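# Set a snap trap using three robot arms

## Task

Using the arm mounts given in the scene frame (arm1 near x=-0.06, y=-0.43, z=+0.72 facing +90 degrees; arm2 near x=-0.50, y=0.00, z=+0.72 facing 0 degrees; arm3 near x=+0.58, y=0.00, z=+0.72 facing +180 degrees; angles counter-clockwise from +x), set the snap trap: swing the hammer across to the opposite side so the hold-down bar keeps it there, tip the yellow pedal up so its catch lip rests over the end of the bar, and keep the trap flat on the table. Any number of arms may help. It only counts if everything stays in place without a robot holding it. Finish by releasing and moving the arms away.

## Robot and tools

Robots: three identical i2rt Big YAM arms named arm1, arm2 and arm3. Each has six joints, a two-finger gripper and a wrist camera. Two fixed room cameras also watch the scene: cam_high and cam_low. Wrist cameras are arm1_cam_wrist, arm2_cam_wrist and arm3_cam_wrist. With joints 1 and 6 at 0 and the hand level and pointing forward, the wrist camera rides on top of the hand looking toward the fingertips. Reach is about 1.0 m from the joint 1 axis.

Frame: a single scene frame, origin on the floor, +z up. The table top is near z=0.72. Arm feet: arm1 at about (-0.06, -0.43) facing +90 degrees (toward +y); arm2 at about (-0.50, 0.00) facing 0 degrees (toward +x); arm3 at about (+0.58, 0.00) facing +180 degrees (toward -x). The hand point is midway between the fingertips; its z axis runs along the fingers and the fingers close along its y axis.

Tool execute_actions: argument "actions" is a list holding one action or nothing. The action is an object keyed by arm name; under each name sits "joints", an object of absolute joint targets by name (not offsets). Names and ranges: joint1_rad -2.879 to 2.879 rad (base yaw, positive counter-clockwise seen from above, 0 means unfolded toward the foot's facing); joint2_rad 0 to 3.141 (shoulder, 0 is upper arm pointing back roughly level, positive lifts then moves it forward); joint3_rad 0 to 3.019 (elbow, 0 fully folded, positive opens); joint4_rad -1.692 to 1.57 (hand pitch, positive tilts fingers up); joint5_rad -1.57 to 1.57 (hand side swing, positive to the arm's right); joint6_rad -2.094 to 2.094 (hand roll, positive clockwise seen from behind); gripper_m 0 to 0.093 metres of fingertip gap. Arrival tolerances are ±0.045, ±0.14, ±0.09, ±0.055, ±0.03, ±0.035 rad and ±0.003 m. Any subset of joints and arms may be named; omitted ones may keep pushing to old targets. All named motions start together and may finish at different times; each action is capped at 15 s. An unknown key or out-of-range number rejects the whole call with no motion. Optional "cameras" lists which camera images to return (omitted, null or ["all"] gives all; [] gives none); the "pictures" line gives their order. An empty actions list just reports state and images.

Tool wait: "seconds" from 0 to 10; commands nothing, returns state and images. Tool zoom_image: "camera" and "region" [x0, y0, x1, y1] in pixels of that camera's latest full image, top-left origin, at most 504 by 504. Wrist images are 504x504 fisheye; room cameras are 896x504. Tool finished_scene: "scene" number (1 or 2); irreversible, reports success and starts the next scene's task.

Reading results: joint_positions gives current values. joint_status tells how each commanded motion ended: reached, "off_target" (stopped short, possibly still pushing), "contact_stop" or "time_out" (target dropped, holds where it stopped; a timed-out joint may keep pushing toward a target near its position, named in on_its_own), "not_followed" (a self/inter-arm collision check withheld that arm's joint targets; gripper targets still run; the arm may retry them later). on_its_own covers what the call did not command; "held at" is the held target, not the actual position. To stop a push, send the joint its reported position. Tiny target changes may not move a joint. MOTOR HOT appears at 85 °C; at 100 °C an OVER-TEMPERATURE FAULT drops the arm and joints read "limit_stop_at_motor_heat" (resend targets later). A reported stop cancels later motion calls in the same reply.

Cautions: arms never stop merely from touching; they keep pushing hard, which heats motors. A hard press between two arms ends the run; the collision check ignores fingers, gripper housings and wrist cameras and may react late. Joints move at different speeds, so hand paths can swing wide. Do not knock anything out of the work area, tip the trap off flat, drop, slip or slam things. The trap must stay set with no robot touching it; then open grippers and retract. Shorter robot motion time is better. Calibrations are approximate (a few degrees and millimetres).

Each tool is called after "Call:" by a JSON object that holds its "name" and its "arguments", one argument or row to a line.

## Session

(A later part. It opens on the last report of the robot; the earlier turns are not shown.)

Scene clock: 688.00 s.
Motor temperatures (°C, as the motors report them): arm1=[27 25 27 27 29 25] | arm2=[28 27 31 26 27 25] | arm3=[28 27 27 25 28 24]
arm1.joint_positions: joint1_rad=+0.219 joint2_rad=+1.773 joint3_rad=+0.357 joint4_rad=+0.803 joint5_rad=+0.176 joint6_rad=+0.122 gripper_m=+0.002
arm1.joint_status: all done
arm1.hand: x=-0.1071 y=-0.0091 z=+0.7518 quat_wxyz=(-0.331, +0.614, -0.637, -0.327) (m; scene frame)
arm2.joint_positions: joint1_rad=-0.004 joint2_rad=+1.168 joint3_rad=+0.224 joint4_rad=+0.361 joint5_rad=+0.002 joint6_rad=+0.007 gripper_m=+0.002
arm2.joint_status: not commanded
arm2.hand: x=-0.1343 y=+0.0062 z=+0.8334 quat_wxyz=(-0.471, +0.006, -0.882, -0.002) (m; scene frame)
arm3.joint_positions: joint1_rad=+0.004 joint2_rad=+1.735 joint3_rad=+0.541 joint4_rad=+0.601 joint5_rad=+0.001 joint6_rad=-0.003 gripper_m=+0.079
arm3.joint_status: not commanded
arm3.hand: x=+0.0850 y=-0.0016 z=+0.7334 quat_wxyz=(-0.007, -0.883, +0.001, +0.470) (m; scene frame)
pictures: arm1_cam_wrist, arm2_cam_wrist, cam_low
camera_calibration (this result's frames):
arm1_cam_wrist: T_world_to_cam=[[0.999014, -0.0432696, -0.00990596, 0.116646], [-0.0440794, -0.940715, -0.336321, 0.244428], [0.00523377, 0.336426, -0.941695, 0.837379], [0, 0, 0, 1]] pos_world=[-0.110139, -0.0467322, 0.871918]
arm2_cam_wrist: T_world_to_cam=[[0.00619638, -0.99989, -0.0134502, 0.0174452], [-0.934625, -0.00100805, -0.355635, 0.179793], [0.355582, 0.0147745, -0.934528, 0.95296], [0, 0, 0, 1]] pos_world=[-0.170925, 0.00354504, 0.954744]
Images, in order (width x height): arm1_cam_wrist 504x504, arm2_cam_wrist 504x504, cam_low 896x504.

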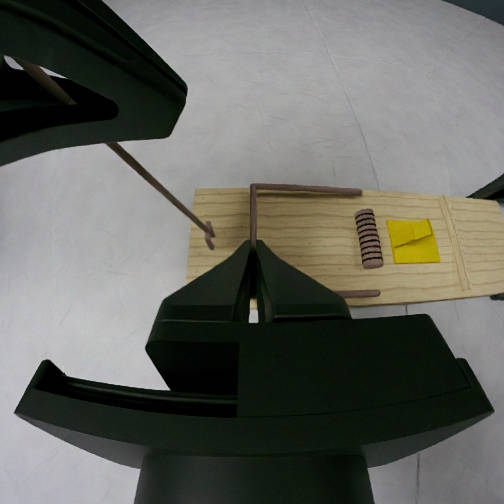

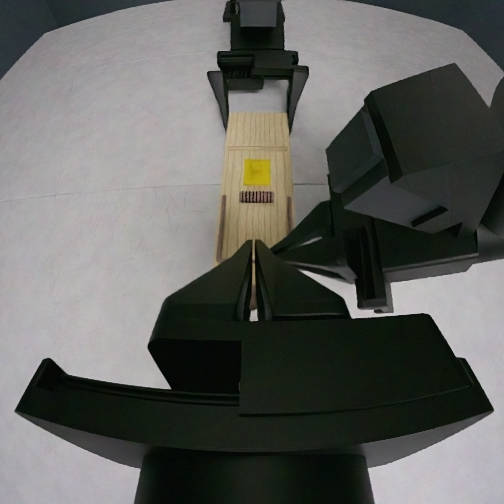

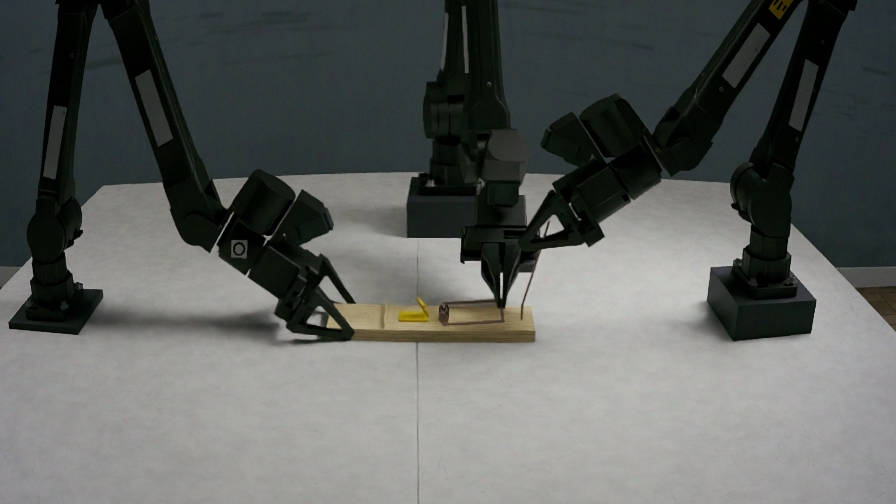

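Call:
{"name": "execute_actions", "arguments": {
  "actions": [
    {"arm2":{"joints":{"joint2_rad":1.29,"joint3_rad":0.275,"joint4_rad":0.47}}}
  ],
  "cameras": []
}}

Call:
{"name": "execute_actions", "arguments": {
  "actions": [
    {"arm2":{"joints":{"joint2_rad":1.375,"joint3_rad":0.315,"joint4_rad":0.54}}}
  ],
  "cameras": ["cam_low","arm2_cam_wrist"]
}}

Call:
{"name": "execute_actions", "arguments": {
  "actions": [
    {"arm2":{"joints":{"gripper_m":0.012}}}
  ],
  "cameras": ["cam_low","arm2_cam_wrist"]
}}

Scene clock: 703.07 s.
Motor temperatures (°C, as the motors report them): arm1=[27 25 27 27 29 25] | arm2=[28 27 31 26 27 25] | arm3=[28 27 27 25 28 24]
arm1.joint_positions: joint1_rad=+0.219 joint2_rad=+1.773 joint3_rad=+0.357 joint4_rad=+0.803 joint5_rad=+0.176 joint6_rad=+0.121 gripper_m=+0.002
arm1.joint_status: not commanded
arm1.hand: x=-0.1071 y=-0.0091 z=+0.7518 quat_wxyz=(-0.331, +0.615, -0.637, -0.327) (m; scene frame)
arm2.joint_positions: joint1_rad=-0.004 joint2_rad=+1.268 joint3_rad=+0.265 joint4_rad=+0.466 joint5_rad=+0.002 joint6_rad=+0.007 gripper_m=+0.002
arm2.joint_status: all done
arm2.hand: x=-0.1093 y=+0.0065 z=+0.8366 quat_wxyz=(-0.491, +0.006, -0.871, -0.002) (m; scene frame)
arm3.joint_positions: joint1_rad=+0.004 joint2_rad=+1.735 joint3_rad=+0.541 joint4_rad=+0.601 joint5_rad=+0.001 joint6_rad=-0.003 gripper_m=+0.079
arm3.joint_status: not commanded
arm3.hand: x=+0.0850 y=-0.0016 z=+0.7334 quat_wxyz=(-0.007, -0.883, +0.001, +0.470) (m; scene frame)
pictures: none
No camera images: the call's "cameras" was empty. Leave "cameras" out to get every camera's image.

Scene clock: 703.77 s.
Motor temperatures (°C, as the motors report them): arm1=[27 25 27 27 29 25] | arm2=[28 27 31 26 27 25] | arm3=[28 27 27 25 28 24]
arm1.joint_positions: joint1_rad=+0.219 joint2_rad=+1.773 joint3_rad=+0.357 joint4_rad=+0.803 joint5_rad=+0.176 joint6_rad=+0.122 gripper_m=+0.002
arm1.joint_status: not commanded
arm1.hand: x=-0.1071 y=-0.0092 z=+0.7516 quat_wxyz=(-0.331, +0.614, -0.637, -0.327) (m; scene frame)
arm2.joint_positions: joint1_rad=-0.005 joint2_rad=+1.354 joint3_rad=+0.302 joint4_rad=+0.535 joint5_rad=+0.003 joint6_rad=+0.007 gripper_m=+0.002
arm2.joint_status: all done
arm2.hand: x=-0.0896 y=+0.0062 z=+0.8339 quat_wxyz=(-0.500, +0.005, -0.866, -0.002) (m; scene frame)
arm3.joint_positions: joint1_rad=+0.004 joint2_rad=+1.735 joint3_rad=+0.541 joint4_rad=+0.601 joint5_rad=+0.001 joint6_rad=-0.003 gripper_m=+0.079
arm3.joint_status: not commanded
arm3.hand: x=+0.0850 y=-0.0016 z=+0.7334 quat_wxyz=(-0.007, -0.883, +0.001, +0.470) (m; scene frame)
pictures: arm2_cam_wrist, cam_low
camera_calibration (this result's frames):
arm2_cam_wrist: T_world_to_cam=[[0.00504608, -0.999895, -0.0135953, 0.0171777], [-0.909289, 0.00106966, -0.416165, 0.2745], [0.416136, 0.0144621, -0.909188, 0.921835], [0, 0, 0, 1]] pos_world=[-0.134096, 0.00355066, 0.952592]
Images, in order (width x height): arm2_cam_wrist 504x504, cam_low 896x504.

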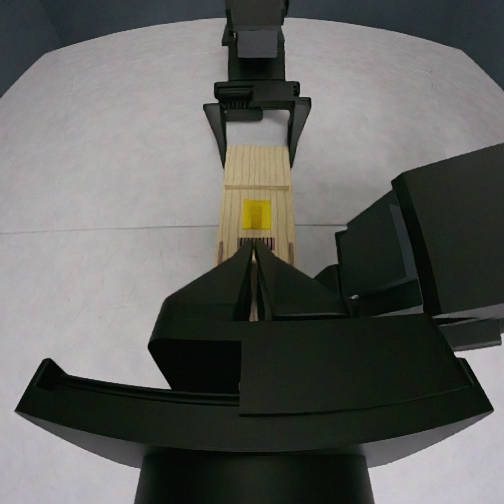

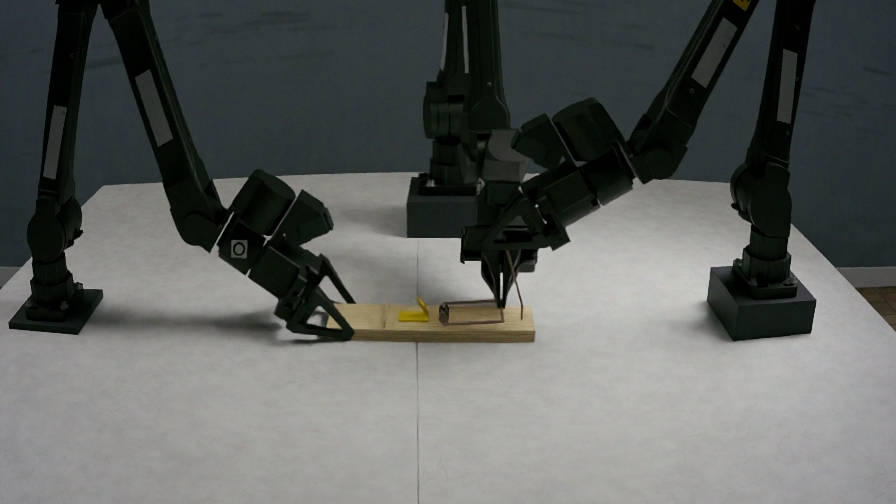

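Scene clock: 704.20 s.
Motor temperatures (°C, as the motors report them): arm1=[27 25 27 27 29 25] | arm2=[28 27 31 26 27 25] | arm3=[28 27 27 25 28 24]
arm1.joint_positions: joint1_rad=+0.219 joint2_rad=+1.773 joint3_rad=+0.357 joint4_rad=+0.804 joint5_rad=+0.176 joint6_rad=+0.122 gripper_m=+0.002
arm1.joint_status: not commanded
arm1.hand: x=-0.1071 y=-0.0091 z=+0.7517 quat_wxyz=(-0.331, +0.614, -0.637, -0.327) (m; scene frame)
arm2.joint_positions: joint1_rad=-0.005 joint2_rad=+1.357 joint3_rad=+0.302 joint4_rad=+0.535 joint5_rad=+0.003 joint6_rad=+0.007 gripper_m=+0.012
arm2.joint_status: all done
arm2.hand: x=-0.0898 y=+0.0062 z=+0.8329 quat_wxyz=(-0.499, +0.005, -0.867, -0.002) (m; scene frame)
arm3.joint_positions: joint1_rad=+0.004 joint2_rad=+1.735 joint3_rad=+0.541 joint4_rad=+0.601 joint5_rad=+0.001 joint6_rad=-0.003 gripper_m=+0.079
arm3.joint_status: not commanded
arm3.hand: x=+0.0850 y=-0.0016 z=+0.7334 quat_wxyz=(-0.007, -0.883, +0.001, +0.470) (m; scene frame)
pictures: arm2_cam_wrist, cam_low
camera_calibration (this result's frames):
arm2_cam_wrist: T_world_to_cam=[[0.00499111, -0.999896, -0.0135648, 0.0171239], [-0.910396, 0.00106847, -0.413736, 0.271771], [0.413707, 0.0144144, -0.910296, 0.92168], [0, 0, 0, 1]] pos_world=[-0.133971, 0.00354629, 0.951676]
Images, in order (width x height): arm2_cam_wrist 504x504, cam_low 896x504.

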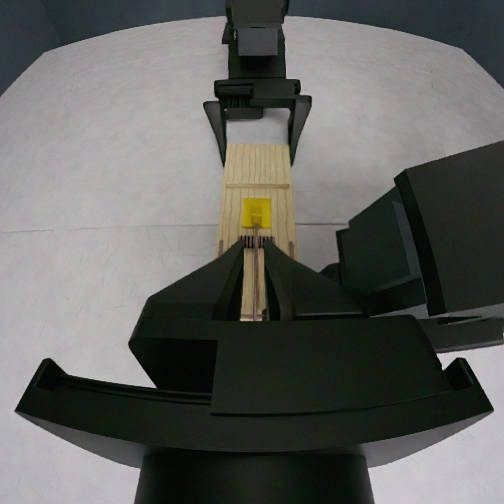

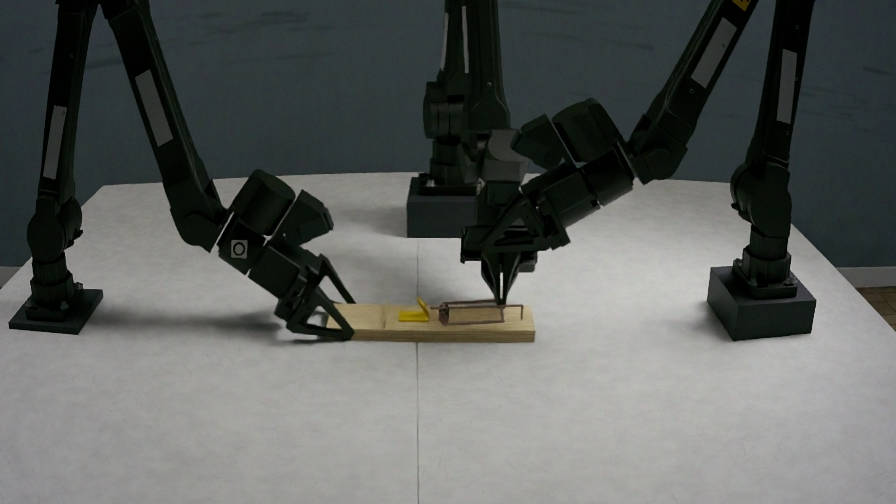

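Call:
{"name": "execute_actions", "arguments": {
  "actions": [
    {"arm2":{"joints":{"joint2_rad":1.1,"joint3_rad":0.15}},"arm3":{"joints":{"gripper_m":0.093,"joint2_rad":1.72,"joint3_rad":0.54,"joint4_rad":0.61}}}
  ],
  "cameras": ["cam_low","arm3_cam_wrist","arm1_cam_wrist"]
}}

Call:
{"name": "zoom_image", "arguments": {
  "camera": "cam_low",
  "region": [380, 280, 480, 340]
}}

Call:
{"name": "zoom_image", "arguments": {
  "camera": "arm3_cam_wrist",
  "region": [200, 40, 320, 180]
}}

Scene clock: 713.87 s.
Motor temperatures (°C, as the motors report them): arm1=[27 25 27 27 29 25] | arm2=[28 27 31 26 27 25] | arm3=[28 27 27 25 27 24]
arm1.joint_positions: joint1_rad=+0.220 joint2_rad=+1.774 joint3_rad=+0.355 joint4_rad=+0.807 joint5_rad=+0.176 joint6_rad=+0.122 gripper_m=+0.002
arm1.joint_status: not commanded
arm1.hand: x=-0.1071 y=-0.0097 z=+0.7517 quat_wxyz=(-0.331, +0.614, -0.637, -0.328) (m; scene frame)
arm2.joint_positions: joint1_rad=-0.005 joint2_rad=+1.099 joint3_rad=+0.144 joint4_rad=+0.535 joint5_rad=+0.003 joint6_rad=+0.007 gripper_m=+0.012
arm2.joint_status: all done
arm2.hand: x=-0.1440 y=+0.0055 z=+0.8590 quat_wxyz=(-0.541, +0.005, -0.841, -0.002) (m; scene frame)
arm3.joint_positions: joint1_rad=+0.004 joint2_rad=+1.731 joint3_rad=+0.541 joint4_rad=+0.601 joint5_rad=-0.001 joint6_rad=-0.004 gripper_m=+0.093
arm3.joint_status: all done
arm3.hand: x=+0.0841 y=-0.0019 z=+0.7357 quat_wxyz=(-0.007, -0.882, -0.001, +0.472) (m; scene frame)
pictures: arm1_cam_wrist, arm3_cam_wrist, cam_low
camera_calibration (this result's frames):
arm1_cam_wrist: T_world_to_cam=[[0.999028, -0.0428896, -0.0101626, 0.116874], [-0.0438024, -0.940351, -0.337374, 0.244689], [0.00491341, 0.337492, -0.941316, 0.837232], [0, 0, 0, 1]] pos_world=[-0.110157, -0.0474525, 0.871839]
arm3_cam_wrist: T_world_to_cam=[[0.000453045, 0.999994, -0.00338705, 0.00343177], [0.9371, -0.00160683, -0.349056, 0.187015], [-0.34906, -0.00301586, -0.937096, 0.842145], [0, 0, 0, 1]] pos_world=[0.118705, -0.00059145, 0.854461]
Images, in order (width x height): arm1_cam_wrist 504x504, arm3_cam_wrist 504x504, cam_low 896x504.

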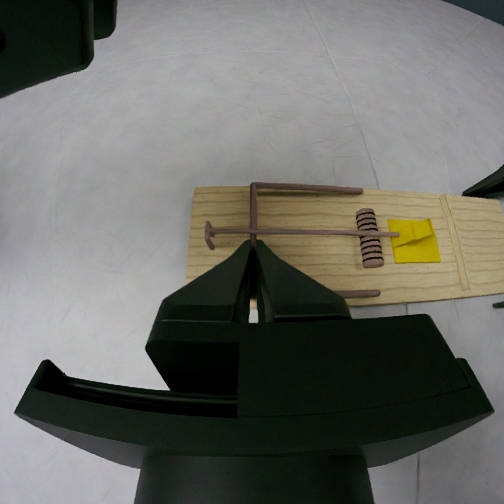

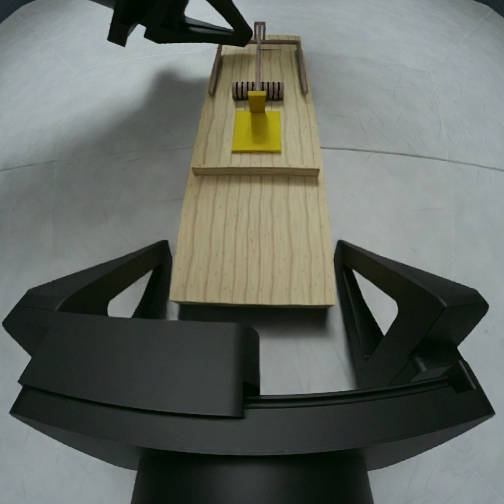

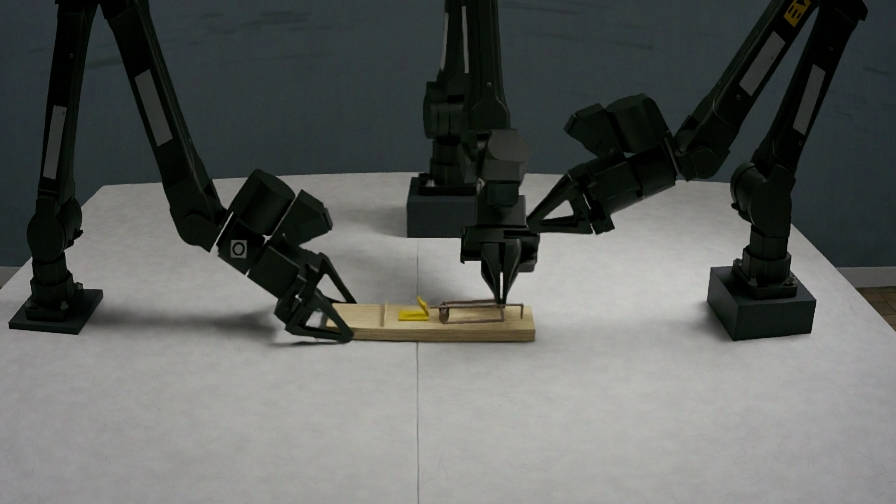

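Region (380, 280, 480, 340) of cam_low's 896x504 image, scaled by 5.040, with more detail than that image has; it fills the top 302 rows of this view, and the rest is white.

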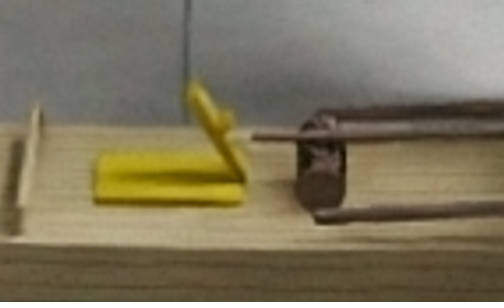

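Region (200, 40, 320, 180) of arm3_cam_wrist's 504x504 image, scaled by 3.600, with more detail than that image has; it fills the left 432 columns of this view, and the rest is white.

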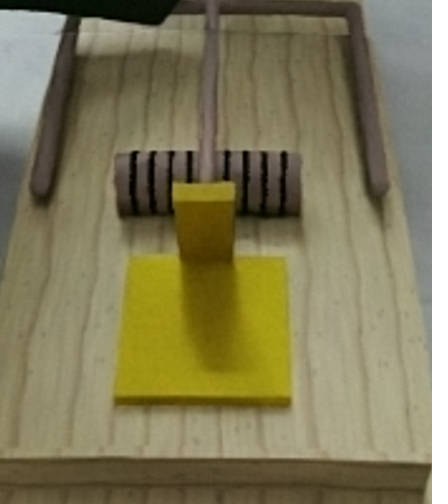

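Call:
{"name": "execute_actions", "arguments": {
  "actions": [
    {"arm2":{"joints":{"joint2_rad":0.6,"joint3_rad":0.15}},"arm3":{"joints":{"joint2_rad":1.35}}}
  ],
  "cameras": []
}}

Call:
{"name": "execute_actions", "arguments": {
  "actions": [
    {"arm3":{"joints":{"joint3_rad":0.75,"joint4_rad":-0.26,"gripper_m":0.0}}}
  ],
  "cameras": []
}}

Call:
{"name": "execute_actions", "arguments": {
  "actions": [
    {"arm3":{"joints":{"joint3_rad":0.995,"joint2_rad":1.6}}}
  ],
  "cameras": []
}}

Call:
{"name": "execute_actions", "arguments": {
  "actions": [
    {"arm3":{"joints":{"joint2_rad":1.72}}}
  ],
  "cameras": ["cam_low","arm3_cam_wrist"]
}}

Scene clock: 741.27 s.
Motor temperatures (°C, as the motors report them): arm1=[27 25 27 27 29 25] | arm2=[28 27 32 26 27 25] | arm3=[28 28 27 25 27 24]
arm1.joint_positions: joint1_rad=+0.220 joint2_rad=+1.774 joint3_rad=+0.355 joint4_rad=+0.807 joint5_rad=+0.176 joint6_rad=+0.122 gripper_m=+0.002
arm1.joint_status: not commanded
arm1.hand: x=-0.1071 y=-0.0097 z=+0.7517 quat_wxyz=(-0.331, +0.614, -0.637, -0.328) (m; scene frame)
arm2.joint_positions: joint1_rad=-0.005 joint2_rad=+0.602 joint3_rad=+0.144 joint4_rad=+0.535 joint5_rad=+0.003 joint6_rad=+0.007 gripper_m=+0.012
arm2.joint_status: all done
arm2.hand: x=-0.1622 y=+0.0064 z=+1.0235 quat_wxyz=(-0.731, +0.005, -0.682, -0.005) (m; scene frame)
arm3.joint_positions: joint1_rad=+0.004 joint2_rad=+1.346 joint3_rad=+0.538 joint4_rad=+0.601 joint5_rad=-0.001 joint6_rad=-0.004 gripper_m=+0.093
arm3.joint_status: all done
arm3.hand: x=+0.0717 y=+0.0008 z=+0.9215 quat_wxyz=(-0.006, -0.776, +0.001, +0.631) (m; scene frame)
pictures: none
No camera images: the call's "cameras" was empty. Leave "cameras" out to get every camera's image.

Scene clock: 742.73 s.
Motor temperatures (°C, as the motors report them): arm1=[27 25 27 27 29 25] | arm2=[28 27 32 26 27 25] | arm3=[28 28 28 25 27 24]
arm1.joint_positions: joint1_rad=+0.220 joint2_rad=+1.774 joint3_rad=+0.355 joint4_rad=+0.807 joint5_rad=+0.176 joint6_rad=+0.122 gripper_m=+0.002
arm1.joint_status: not commanded
arm1.hand: x=-0.1071 y=-0.0097 z=+0.7517 quat_wxyz=(-0.331, +0.614, -0.637, -0.328) (m; scene frame)
arm2.joint_positions: joint1_rad=-0.005 joint2_rad=+0.602 joint3_rad=+0.144 joint4_rad=+0.535 joint5_rad=+0.003 joint6_rad=+0.007 gripper_m=+0.012
arm2.joint_status: not commanded
arm2.hand: x=-0.1622 y=+0.0064 z=+1.0235 quat_wxyz=(-0.731, +0.005, -0.682, -0.005) (m; scene frame)
arm3.joint_positions: joint1_rad=+0.004 joint2_rad=+1.352 joint3_rad=+0.719 joint4_rad=-0.250 joint5_rad=-0.001 joint6_rad=-0.004 gripper_m=+0.001
arm3.joint_status: all done
arm3.hand: x=+0.1099 y=-0.0004 z=+0.8322 quat_wxyz=(-0.008, -0.941, -0.002, +0.337) (m; scene frame)
pictures: none
No camera images: the call's "cameras" was empty. Leave "cameras" out to get every camera's image.

Scene clock: 743.73 s.
Motor temperatures (°C, as the motors report them): arm1=[27 25 27 27 29 25] | arm2=[28 27 32 26 27 25] | arm3=[28 28 28 25 27 24]
arm1.joint_positions: joint1_rad=+0.220 joint2_rad=+1.774 joint3_rad=+0.355 joint4_rad=+0.807 joint5_rad=+0.176 joint6_rad=+0.122 gripper_m=+0.002
arm1.joint_status: not commanded
arm1.hand: x=-0.1071 y=-0.0097 z=+0.7517 quat_wxyz=(-0.331, +0.614, -0.637, -0.328) (m; scene frame)
arm2.joint_positions: joint1_rad=-0.005 joint2_rad=+0.602 joint3_rad=+0.144 joint4_rad=+0.535 joint5_rad=+0.003 joint6_rad=+0.007 gripper_m=+0.012
arm2.joint_status: not commanded
arm2.hand: x=-0.1622 y=+0.0064 z=+1.0235 quat_wxyz=(-0.731, +0.005, -0.682, -0.005) (m; scene frame)
arm3.joint_positions: joint1_rad=+0.004 joint2_rad=+1.608 joint3_rad=+0.945 joint4_rad=-0.255 joint5_rad=-0.001 joint6_rad=-0.004 gripper_m=+0.001
arm3.joint_status: all done
arm3.hand: x=+0.0256 y=-0.0011 z=+0.8093 quat_wxyz=(-0.008, -0.947, -0.002, +0.321) (m; scene frame)
pictures: none
No camera images: the call's "cameras" was empty. Leave "cameras" out to get every camera's image.

Scene clock: 744.63 s.
Motor temperatures (°C, as the motors report them): arm1=[27 25 27 27 29 25] | arm2=[28 27 32 26 27 25] | arm3=[28 28 28 25 27 24]
arm1.joint_positions: joint1_rad=+0.220 joint2_rad=+1.774 joint3_rad=+0.354 joint4_rad=+0.810 joint5_rad=+0.177 joint6_rad=+0.121 gripper_m=+0.002
arm1.joint_status: not commanded
arm1.hand: x=-0.1070 y=-0.0097 z=+0.7522 quat_wxyz=(-0.332, +0.614, -0.636, -0.328) (m; scene frame)
arm2.joint_positions: joint1_rad=-0.005 joint2_rad=+0.602 joint3_rad=+0.144 joint4_rad=+0.535 joint5_rad=+0.003 joint6_rad=+0.007 gripper_m=+0.012
arm2.joint_status: not commanded
arm2.hand: x=-0.1622 y=+0.0064 z=+1.0235 quat_wxyz=(-0.731, +0.005, -0.682, -0.005) (m; scene frame)
arm3.joint_positions: joint1_rad=+0.004 joint2_rad=+1.722 joint3_rad=+0.964 joint4_rad=-0.249 joint5_rad=+0.000 joint6_rad=-0.004 gripper_m=+0.001
arm3.joint_status: all done
arm3.hand: x=+0.0253 y=-0.0017 z=+0.7575 quat_wxyz=(-0.007, -0.960, -0.002, +0.278) (m; scene frame)
pictures: arm3_cam_wrist, cam_low
camera_calibration (this result's frames):
arm3_cam_wrist: T_world_to_cam=[[-0.00407568, 0.999991, -0.00140558, 0.00188804], [0.998054, 0.00415524, 0.062216, -0.0633557], [0.0622212, -0.00114927, -0.998062, 0.877791], [0, 0, 0, 1]] pos_world=[0.00862288, -0.000615945, 0.880034]
Images, in order (width x height): arm3_cam_wrist 504x504, cam_low 896x504.

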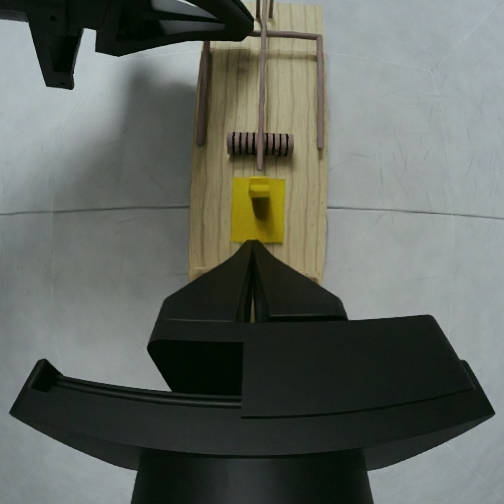

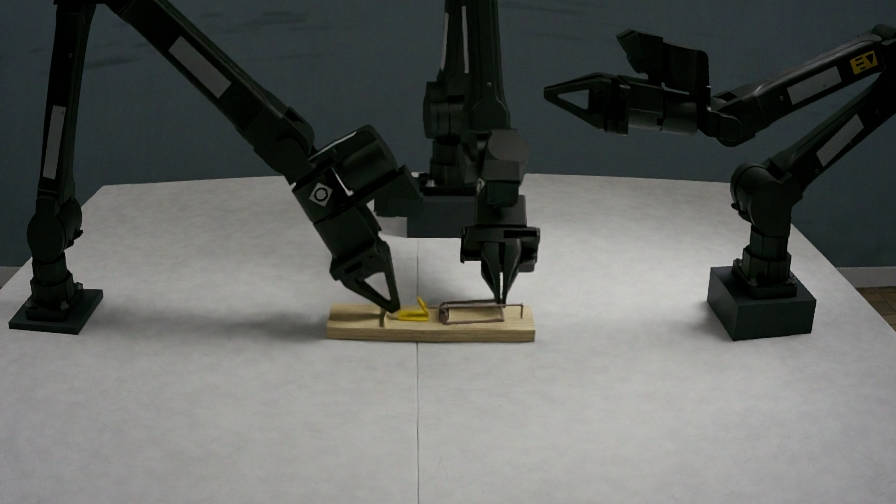

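Call:
{"name": "execute_actions", "arguments": {
  "actions": [
    {"arm3":{"joints":{"joint1_rad":-0.012,"joint3_rad":1.03}}}
  ],
  "cameras": []
}}

Call:
{"name": "execute_actions", "arguments": {
  "actions": [
    {"arm3":{"joints":{"joint2_rad":1.755,"joint3_rad":1.07,"joint4_rad":-0.29}}}
  ],
  "cameras": ["cam_low","arm3_cam_wrist"]
}}

Call:
{"name": "zoom_image", "arguments": {
  "camera": "cam_low",
  "region": [380, 270, 480, 340]
}}

Scene clock: 756.20 s.
Motor temperatures (°C, as the motors report them): arm1=[27 25 27 27 29 25] | arm2=[28 27 33 26 27 25] | arm3=[28 28 29 25 27 24]
arm1.joint_positions: joint1_rad=+0.220 joint2_rad=+1.774 joint3_rad=+0.354 joint4_rad=+0.810 joint5_rad=+0.177 joint6_rad=+0.121 gripper_m=+0.002
arm1.joint_status: not commanded
arm1.hand: x=-0.1070 y=-0.0097 z=+0.7522 quat_wxyz=(-0.332, +0.614, -0.636, -0.328) (m; scene frame)
arm2.joint_positions: joint1_rad=-0.005 joint2_rad=+0.602 joint3_rad=+0.144 joint4_rad=+0.535 joint5_rad=+0.003 joint6_rad=+0.007 gripper_m=+0.012
arm2.joint_status: not commanded
arm2.hand: x=-0.1622 y=+0.0064 z=+1.0235 quat_wxyz=(-0.731, +0.005, -0.682, -0.005) (m; scene frame)
arm3.joint_positions: joint1_rad=+0.002 joint2_rad=+1.722 joint3_rad=+0.976 joint4_rad=-0.251 joint5_rad=+0.000 joint6_rad=-0.004 gripper_m=+0.001
arm3.joint_status: all done
arm3.hand: x=+0.0199 y=-0.0008 z=+0.7623 quat_wxyz=(-0.007, -0.959, -0.001, +0.283) (m; scene frame)
pictures: none
No camera images: the call's "cameras" was empty. Leave "cameras" out to get every camera's image.

Scene clock: 756.90 s.
Motor temperatures (°C, as the motors report them): arm1=[27 25 27 27 29 25] | arm2=[28 27 33 26 27 25] | arm3=[28 28 29 25 27 24]
arm1.joint_positions: joint1_rad=+0.220 joint2_rad=+1.774 joint3_rad=+0.354 joint4_rad=+0.810 joint5_rad=+0.177 joint6_rad=+0.121 gripper_m=+0.002
arm1.joint_status: not commanded
arm1.hand: x=-0.1070 y=-0.0097 z=+0.7522 quat_wxyz=(-0.332, +0.614, -0.636, -0.328) (m; scene frame)
arm2.joint_positions: joint1_rad=-0.005 joint2_rad=+0.602 joint3_rad=+0.144 joint4_rad=+0.535 joint5_rad=+0.003 joint6_rad=+0.007 gripper_m=+0.012
arm2.joint_status: not commanded
arm2.hand: x=-0.1622 y=+0.0064 z=+1.0235 quat_wxyz=(-0.731, +0.005, -0.682, -0.005) (m; scene frame)
arm3.joint_positions: joint1_rad=+0.002 joint2_rad=+1.755 joint3_rad=+1.018 joint4_rad=-0.280 joint5_rad=+0.000 joint6_rad=-0.004 gripper_m=+0.001
arm3.joint_status: all done
arm3.hand: x=+0.0098 y=-0.0009 z=+0.7579 quat_wxyz=(-0.007, -0.962, -0.001, +0.274) (m; scene frame)
pictures: arm3_cam_wrist, cam_low
camera_calibration (this result's frames):
arm3_cam_wrist: T_world_to_cam=[[-0.00267933, 0.999995, -0.00140284, 0.00100237], [0.997419, 0.00277309, 0.0717531, -0.0552055], [0.0717567, -0.00120697, -0.997421, 0.878639], [0, 0, 0, 1]] pos_world=[-0.00798259, 0.000211216, 0.880336]
Images, in order (width x height): arm3_cam_wrist 504x504, cam_low 896x504.

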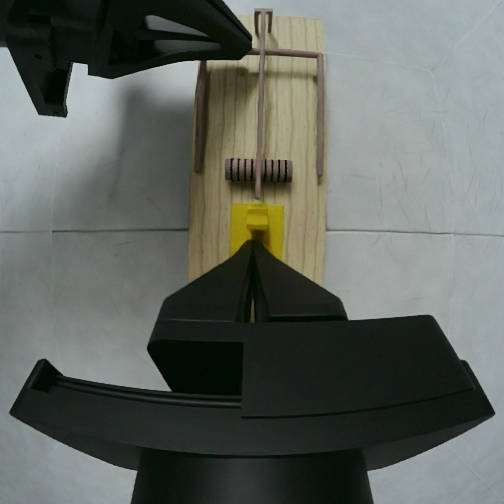

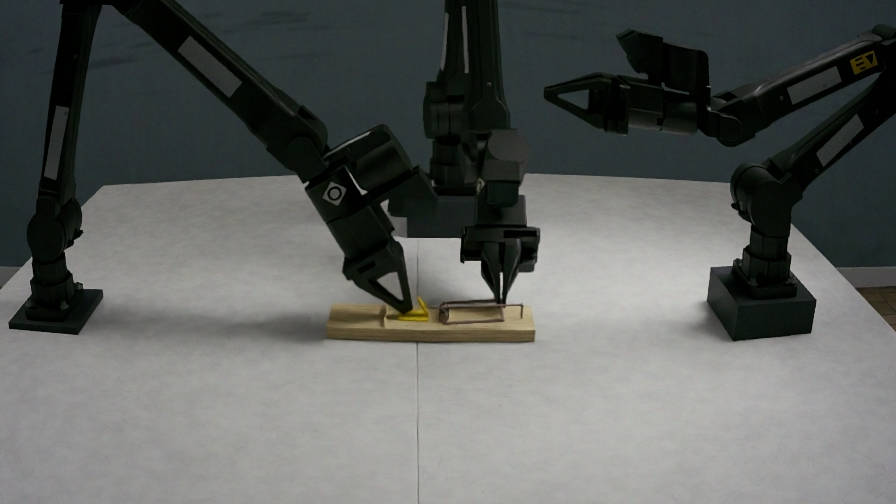

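Region (380, 270, 480, 340) of cam_low's 896x504 image, scaled by 5.040, with more detail than that image has; it fills the top 353 rows of this view, and the rest is white.

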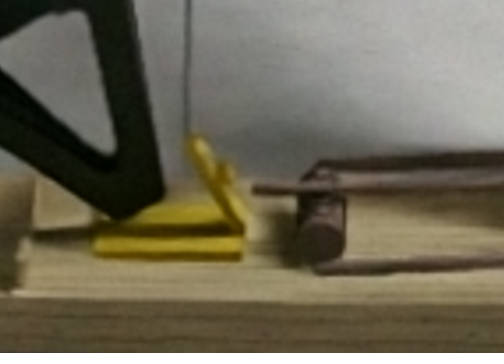

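Call:
{"name": "execute_actions", "arguments": {
  "actions": [
    {"arm3":{"joints":{"joint3_rad":1.097}}}
  ],
  "cameras": ["cam_low"]
}}

Call:
{"name": "zoom_image", "arguments": {
  "camera": "cam_low",
  "region": [380, 270, 480, 340]
}}

Scene clock: 765.10 s.
Motor temperatures (°C, as the motors report them): arm1=[27 25 27 27 29 25] | arm2=[28 27 33 26 27 25] | arm3=[28 28 30 25 27 24]
arm1.joint_positions: joint1_rad=+0.220 joint2_rad=+1.774 joint3_rad=+0.354 joint4_rad=+0.810 joint5_rad=+0.177 joint6_rad=+0.121 gripper_m=+0.002
arm1.joint_status: not commanded
arm1.hand: x=-0.1070 y=-0.0097 z=+0.7522 quat_wxyz=(-0.332, +0.614, -0.636, -0.328) (m; scene frame)
arm2.joint_positions: joint1_rad=-0.005 joint2_rad=+0.602 joint3_rad=+0.144 joint4_rad=+0.535 joint5_rad=+0.003 joint6_rad=+0.007 gripper_m=+0.012
arm2.joint_status: not commanded
arm2.hand: x=-0.1622 y=+0.0064 z=+1.0235 quat_wxyz=(-0.731, +0.005, -0.682, -0.005) (m; scene frame)
arm3.joint_positions: joint1_rad=+0.002 joint2_rad=+1.755 joint3_rad=+1.045 joint4_rad=-0.282 joint5_rad=+0.000 joint6_rad=-0.004 gripper_m=+0.001
arm3.joint_status: all done
arm3.hand: x=-0.0022 y=-0.0008 z=+0.7690 quat_wxyz=(-0.007, -0.958, -0.001, +0.286) (m; scene frame)
pictures: cam_low
Images, in order (width x height): cam_low 896x504.

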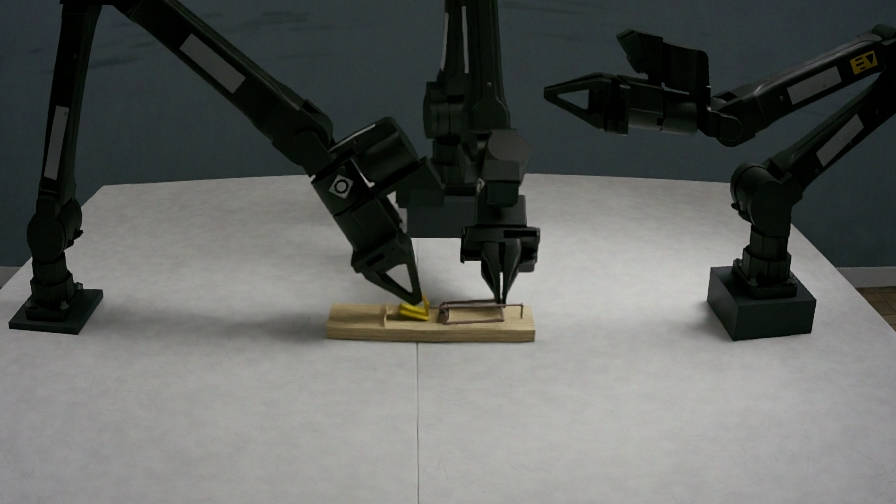

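Region (380, 270, 480, 340) of cam_low's 896x504 image, scaled by 5.040, with more detail than that image has; it fills the top 353 rows of this view, and the rest is white.

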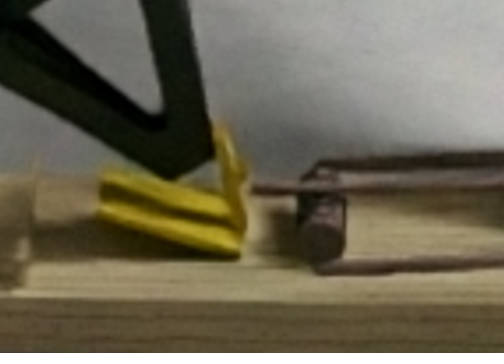

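Call:
{"name": "execute_actions", "arguments": {
  "actions": [
    {"arm3":{"joints":{"joint4_rad":-0.235}}}
  ],
  "cameras": ["cam_low"]
}}

Call:
{"name": "zoom_image", "arguments": {
  "camera": "cam_low",
  "region": [380, 270, 480, 340]
}}

Scene clock: 772.67 s.
Motor temperatures (°C, as the motors report them): arm1=[27 25 27 27 29 25] | arm2=[28 27 33 26 27 25] | arm3=[28 28 30 25 27 24]
arm1.joint_positions: joint1_rad=+0.220 joint2_rad=+1.774 joint3_rad=+0.354 joint4_rad=+0.810 joint5_rad=+0.177 joint6_rad=+0.121 gripper_m=+0.002
arm1.joint_status: not commanded
arm1.hand: x=-0.1070 y=-0.0097 z=+0.7522 quat_wxyz=(-0.332, +0.614, -0.636, -0.328) (m; scene frame)
arm2.joint_positions: joint1_rad=-0.005 joint2_rad=+0.602 joint3_rad=+0.144 joint4_rad=+0.535 joint5_rad=+0.003 joint6_rad=+0.007 gripper_m=+0.012
arm2.joint_status: not commanded
arm2.hand: x=-0.1622 y=+0.0064 z=+1.0235 quat_wxyz=(-0.731, +0.005, -0.682, -0.005) (m; scene frame)
arm3.joint_positions: joint1_rad=+0.002 joint2_rad=+1.755 joint3_rad=+1.045 joint4_rad=-0.256 joint5_rad=+0.000 joint6_rad=-0.004 gripper_m=+0.001
arm3.joint_status: all done
arm3.hand: x=-0.0076 y=-0.0007 z=+0.7726 quat_wxyz=(-0.007, -0.954, -0.001, +0.298) (m; scene frame)
pictures: cam_low
Images, in order (width x height): cam_low 896x504.

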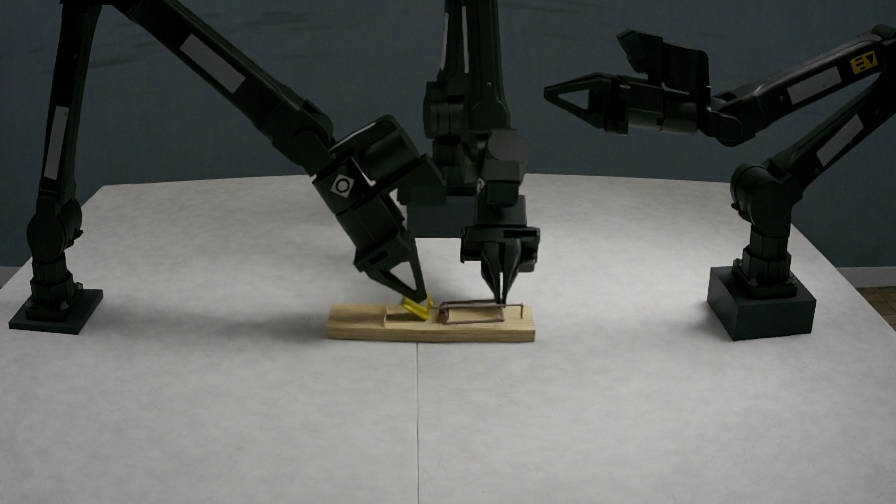

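Region (380, 270, 480, 340) of cam_low's 896x504 image, scaled by 5.040, with more detail than that image has; it fills the top 353 rows of this view, and the rest is white.

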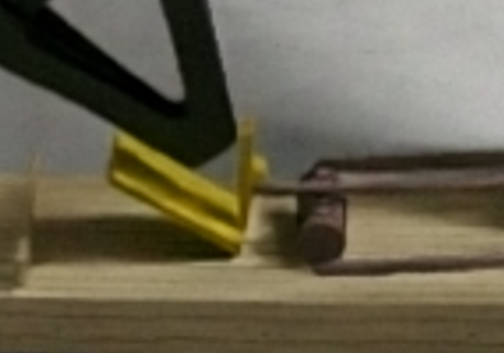

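Call:
{"name": "execute_actions", "arguments": {
  "actions": [
    {"arm1":{"joints":{"joint2_rad":1.80,"joint4_rad":0.785}}}
  ],
  "cameras": ["cam_low"]
}}

Call:
{"name": "zoom_image", "arguments": {
  "camera": "cam_low",
  "region": [390, 270, 540, 345]
}}

Scene clock: 781.83 s.
Motor temperatures (°C, as the motors report them): arm1=[27 25 27 27 29 25] | arm2=[28 27 34 26 27 25] | arm3=[28 28 31 25 27 24]
arm1.joint_positions: joint1_rad=+0.220 joint2_rad=+1.764 joint3_rad=+0.344 joint4_rad=+0.826 joint5_rad=+0.175 joint6_rad=+0.121 gripper_m=+0.002
arm1.joint_status: all done
arm1.hand: x=-0.1070 y=-0.0113 z=+0.7565 quat_wxyz=(-0.335, +0.611, -0.634, -0.335) (m; scene frame)
arm2.joint_positions: joint1_rad=-0.005 joint2_rad=+0.602 joint3_rad=+0.144 joint4_rad=+0.535 joint5_rad=+0.003 joint6_rad=+0.007 gripper_m=+0.012
arm2.joint_status: not commanded
arm2.hand: x=-0.1622 y=+0.0064 z=+1.0235 quat_wxyz=(-0.731, +0.005, -0.682, -0.005) (m; scene frame)
arm3.joint_positions: joint1_rad=+0.002 joint2_rad=+1.755 joint3_rad=+1.045 joint4_rad=-0.256 joint5_rad=+0.000 joint6_rad=-0.004 gripper_m=+0.001
arm3.joint_status: not commanded
arm3.hand: x=-0.0076 y=-0.0007 z=+0.7726 quat_wxyz=(-0.007, -0.954, -0.001, +0.298) (m; scene frame)
pictures: cam_low
Images, in order (width x height): cam_low 896x504.

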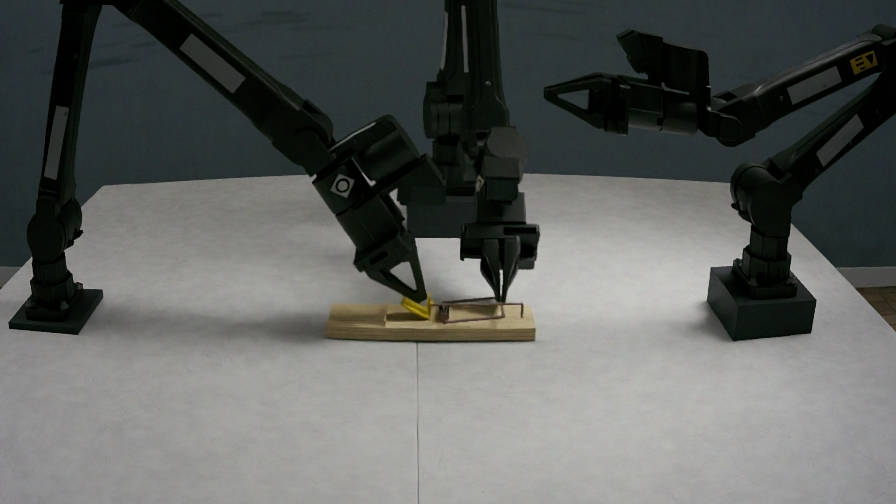

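Region (390, 270, 540, 345) of cam_low's 896x504 image, scaled by 3.360, with more detail than that image has.

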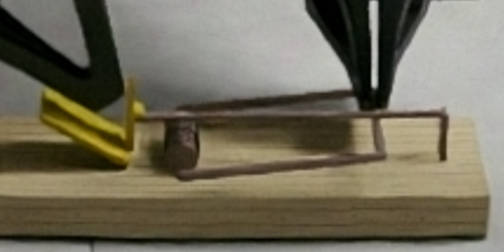

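Engaged. Unload arm1 and open.

Call:
{"name": "execute_actions", "arguments": {
  "actions": [
    {"arm1":{"joints":{"joint2_rad":1.775,"joint3_rad":0.335,"joint4_rad":0.82}}}
  ],
  "cameras": []
}}

Call:
{"name": "execute_actions", "arguments": {
  "actions": [
    {"arm1":{"joints":{"gripper_m":0.014}}}
  ],
  "cameras": []
}}

Call:
{"name": "execute_actions", "arguments": {
  "actions": [
    {"arm1":{"joints":{"joint2_rad":1.68,"joint3_rad":0.28}}}
  ],
  "cameras": ["cam_low"]
}}

Scene clock: 789.60 s.
Motor temperatures (°C, as the motors report them): arm1=[27 25 27 27 29 25] | arm2=[28 27 34 26 27 25] | arm3=[28 28 31 25 27 24]
arm1.joint_positions: joint1_rad=+0.220 joint2_rad=+1.763 joint3_rad=+0.344 joint4_rad=+0.828 joint5_rad=+0.174 joint6_rad=+0.121 gripper_m=+0.002
arm1.joint_status: all done
arm1.hand: x=-0.1071 y=-0.0107 z=+0.7575 quat_wxyz=(-0.336, +0.610, -0.634, -0.336) (m; scene frame)
arm2.joint_positions: joint1_rad=-0.005 joint2_rad=+0.602 joint3_rad=+0.144 joint4_rad=+0.535 joint5_rad=+0.003 joint6_rad=+0.007 gripper_m=+0.012
arm2.joint_status: not commanded
arm2.hand: x=-0.1622 y=+0.0064 z=+1.0235 quat_wxyz=(-0.731, +0.005, -0.682, -0.005) (m; scene frame)
arm3.joint_positions: joint1_rad=+0.002 joint2_rad=+1.755 joint3_rad=+1.045 joint4_rad=-0.256 joint5_rad=+0.000 joint6_rad=-0.004 gripper_m=+0.001
arm3.joint_status: not commanded
arm3.hand: x=-0.0076 y=-0.0007 z=+0.7726 quat_wxyz=(-0.007, -0.954, -0.001, +0.298) (m; scene frame)
pictures: none
No camera images: the call's "cameras" was empty. Leave "cameras" out to get every camera's image.

Scene clock: 790.07 s.
Motor temperatures (°C, as the motors report them): arm1=[27 25 27 27 29 25] | arm2=[28 27 34 26 27 25] | arm3=[28 28 31 25 27 24]
arm1.joint_positions: joint1_rad=+0.222 joint2_rad=+1.763 joint3_rad=+0.344 joint4_rad=+0.828 joint5_rad=+0.171 joint6_rad=+0.121 gripper_m=+0.014
arm1.joint_status: all done
arm1.hand: x=-0.1086 y=-0.0108 z=+0.7575 quat_wxyz=(-0.335, +0.612, -0.632, -0.337) (m; scene frame)
arm2.joint_positions: joint1_rad=-0.005 joint2_rad=+0.602 joint3_rad=+0.144 joint4_rad=+0.535 joint5_rad=+0.003 joint6_rad=+0.007 gripper_m=+0.012
arm2.joint_status: not commanded
arm2.hand: x=-0.1622 y=+0.0064 z=+1.0235 quat_wxyz=(-0.731, +0.005, -0.682, -0.005) (m; scene frame)
arm3.joint_positions: joint1_rad=+0.002 joint2_rad=+1.755 joint3_rad=+1.045 joint4_rad=-0.256 joint5_rad=+0.000 joint6_rad=-0.004 gripper_m=+0.001
arm3.joint_status: not commanded
arm3.hand: x=-0.0076 y=-0.0007 z=+0.7726 quat_wxyz=(-0.007, -0.954, -0.001, +0.298) (m; scene frame)
pictures: none
No camera images: the call's "cameras" was empty. Leave "cameras" out to get every camera's image.

Scene clock: 790.80 s.
Motor temperatures (°C, as the motors report them): arm1=[27 25 27 27 29 25] | arm2=[28 27 34 26 27 25] | arm3=[28 28 31 25 27 24]
arm1.joint_positions: joint1_rad=+0.222 joint2_rad=+1.685 joint3_rad=+0.283 joint4_rad=+0.828 joint5_rad=+0.171 joint6_rad=+0.122 gripper_m=+0.014
arm1.joint_status: all done
arm1.hand: x=-0.1048 y=-0.0303 z=+0.7715 quat_wxyz=(-0.338, +0.608, -0.631, -0.343) (m; scene frame)
arm2.joint_positions: joint1_rad=-0.005 joint2_rad=+0.602 joint3_rad=+0.144 joint4_rad=+0.535 joint5_rad=+0.003 joint6_rad=+0.007 gripper_m=+0.012
arm2.joint_status: not commanded
arm2.hand: x=-0.1622 y=+0.0064 z=+1.0235 quat_wxyz=(-0.731, +0.005, -0.682, -0.005) (m; scene frame)
arm3.joint_positions: joint1_rad=+0.002 joint2_rad=+1.755 joint3_rad=+1.045 joint4_rad=-0.256 joint5_rad=+0.000 joint6_rad=-0.004 gripper_m=+0.001
arm3.joint_status: not commanded
arm3.hand: x=-0.0076 y=-0.0007 z=+0.7726 quat_wxyz=(-0.007, -0.954, -0.001, +0.298) (m; scene frame)
pictures: cam_low
Images, in order (width x height): cam_low 896x504.

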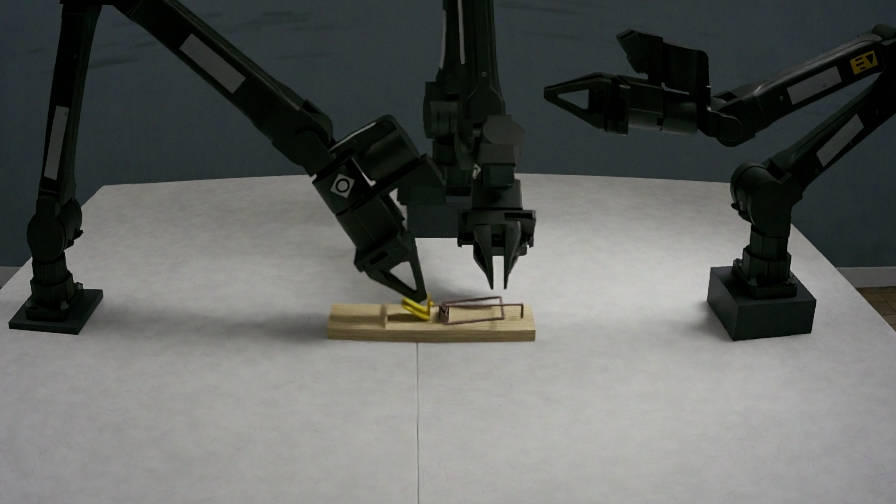

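Call:
{"name": "execute_actions", "arguments": {
  "actions": [
    {"arm3":{"joints":{"joint2_rad":1.66,"joint4_rad":-0.27}},"arm1":{"joints":{"joint2_rad":1.3,"joint3_rad":0.2}},"arm2":{"joints":{"joint4_rad":-0.3}}}
  ],
  "cameras": []
}}

Call:
{"name": "execute_actions", "arguments": {
  "actions": [
    {"arm3":{"joints":{"joint2_rad":1.1,"joint3_rad":0.7}},"arm1":{"joints":{"joint2_rad":0.8,"joint4_rad":0.0}}}
  ],
  "cameras": ["cam_low"]
}}

Scene clock: 799.43 s.
Motor temperatures (°C, as the motors report them): arm1=[27 25 27 27 29 25] | arm2=[28 27 34 26 27 25] | arm3=[28 28 31 25 27 24]
arm1.joint_positions: joint1_rad=+0.222 joint2_rad=+1.300 joint3_rad=+0.200 joint4_rad=+0.825 joint5_rad=+0.171 joint6_rad=+0.122 gripper_m=+0.014
arm1.joint_status: all done
arm1.hand: x=-0.1021 y=-0.0377 z=+0.8883 quat_wxyz=(-0.407, +0.541, -0.584, -0.448) (m; scene frame)
arm2.joint_positions: joint1_rad=-0.005 joint2_rad=+0.602 joint3_rad=+0.144 joint4_rad=-0.288 joint5_rad=+0.003 joint6_rad=+0.007 gripper_m=+0.012
arm2.joint_status: all done
arm2.hand: x=-0.2283 y=+0.0040 z=+0.8382 quat_wxyz=(-0.397, +0.005, -0.918, +0.000) (m; scene frame)
arm3.joint_positions: joint1_rad=+0.002 joint2_rad=+1.660 joint3_rad=+1.045 joint4_rad=-0.263 joint5_rad=+0.000 joint6_rad=-0.004 gripper_m=+0.001
arm3.joint_status: all done
arm3.hand: x=-0.0124 y=+0.0001 z=+0.8256 quat_wxyz=(-0.007, -0.940, -0.001, +0.340) (m; scene frame)
pictures: none
No camera images: the call's "cameras" was empty. Leave "cameras" out to get every camera's image.

Scene clock: 800.87 s.
Motor temperatures (°C, as the motors report them): arm1=[27 25 27 27 29 25] | arm2=[28 27 34 26 27 25] | arm3=[28 28 31 25 27 24]
arm1.joint_positions: joint1_rad=+0.222 joint2_rad=+0.803 joint3_rad=+0.200 joint4_rad=+0.012 joint5_rad=+0.171 joint6_rad=+0.122 gripper_m=+0.014
arm1.joint_status: all done
arm1.hand: x=-0.0895 y=-0.1057 z=+0.8791 quat_wxyz=(-0.334, +0.611, -0.633, -0.337) (m; scene frame)
arm2.joint_positions: joint1_rad=-0.005 joint2_rad=+0.602 joint3_rad=+0.144 joint4_rad=-0.288 joint5_rad=+0.003 joint6_rad=+0.007 gripper_m=+0.012
arm2.joint_status: not commanded
arm2.hand: x=-0.2283 y=+0.0040 z=+0.8382 quat_wxyz=(-0.397, +0.005, -0.918, +0.000) (m; scene frame)
arm3.joint_positions: joint1_rad=+0.002 joint2_rad=+1.097 joint3_rad=+0.702 joint4_rad=-0.265 joint5_rad=+0.000 joint6_rad=-0.004 gripper_m=+0.001
arm3.joint_status: all done
arm3.hand: x=+0.1239 y=+0.0021 z=+0.9339 quat_wxyz=(-0.006, -0.898, +0.000, +0.440) (m; scene frame)
pictures: cam_low
Images, in order (width x height): cam_low 896x504.

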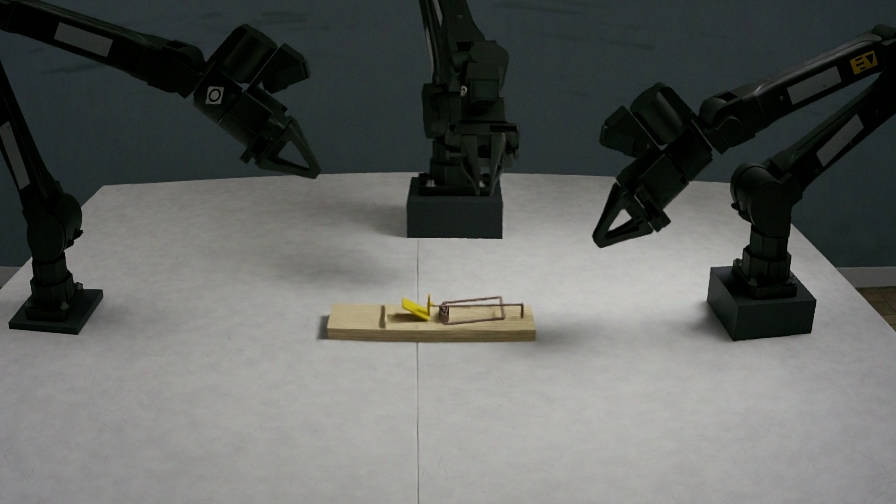

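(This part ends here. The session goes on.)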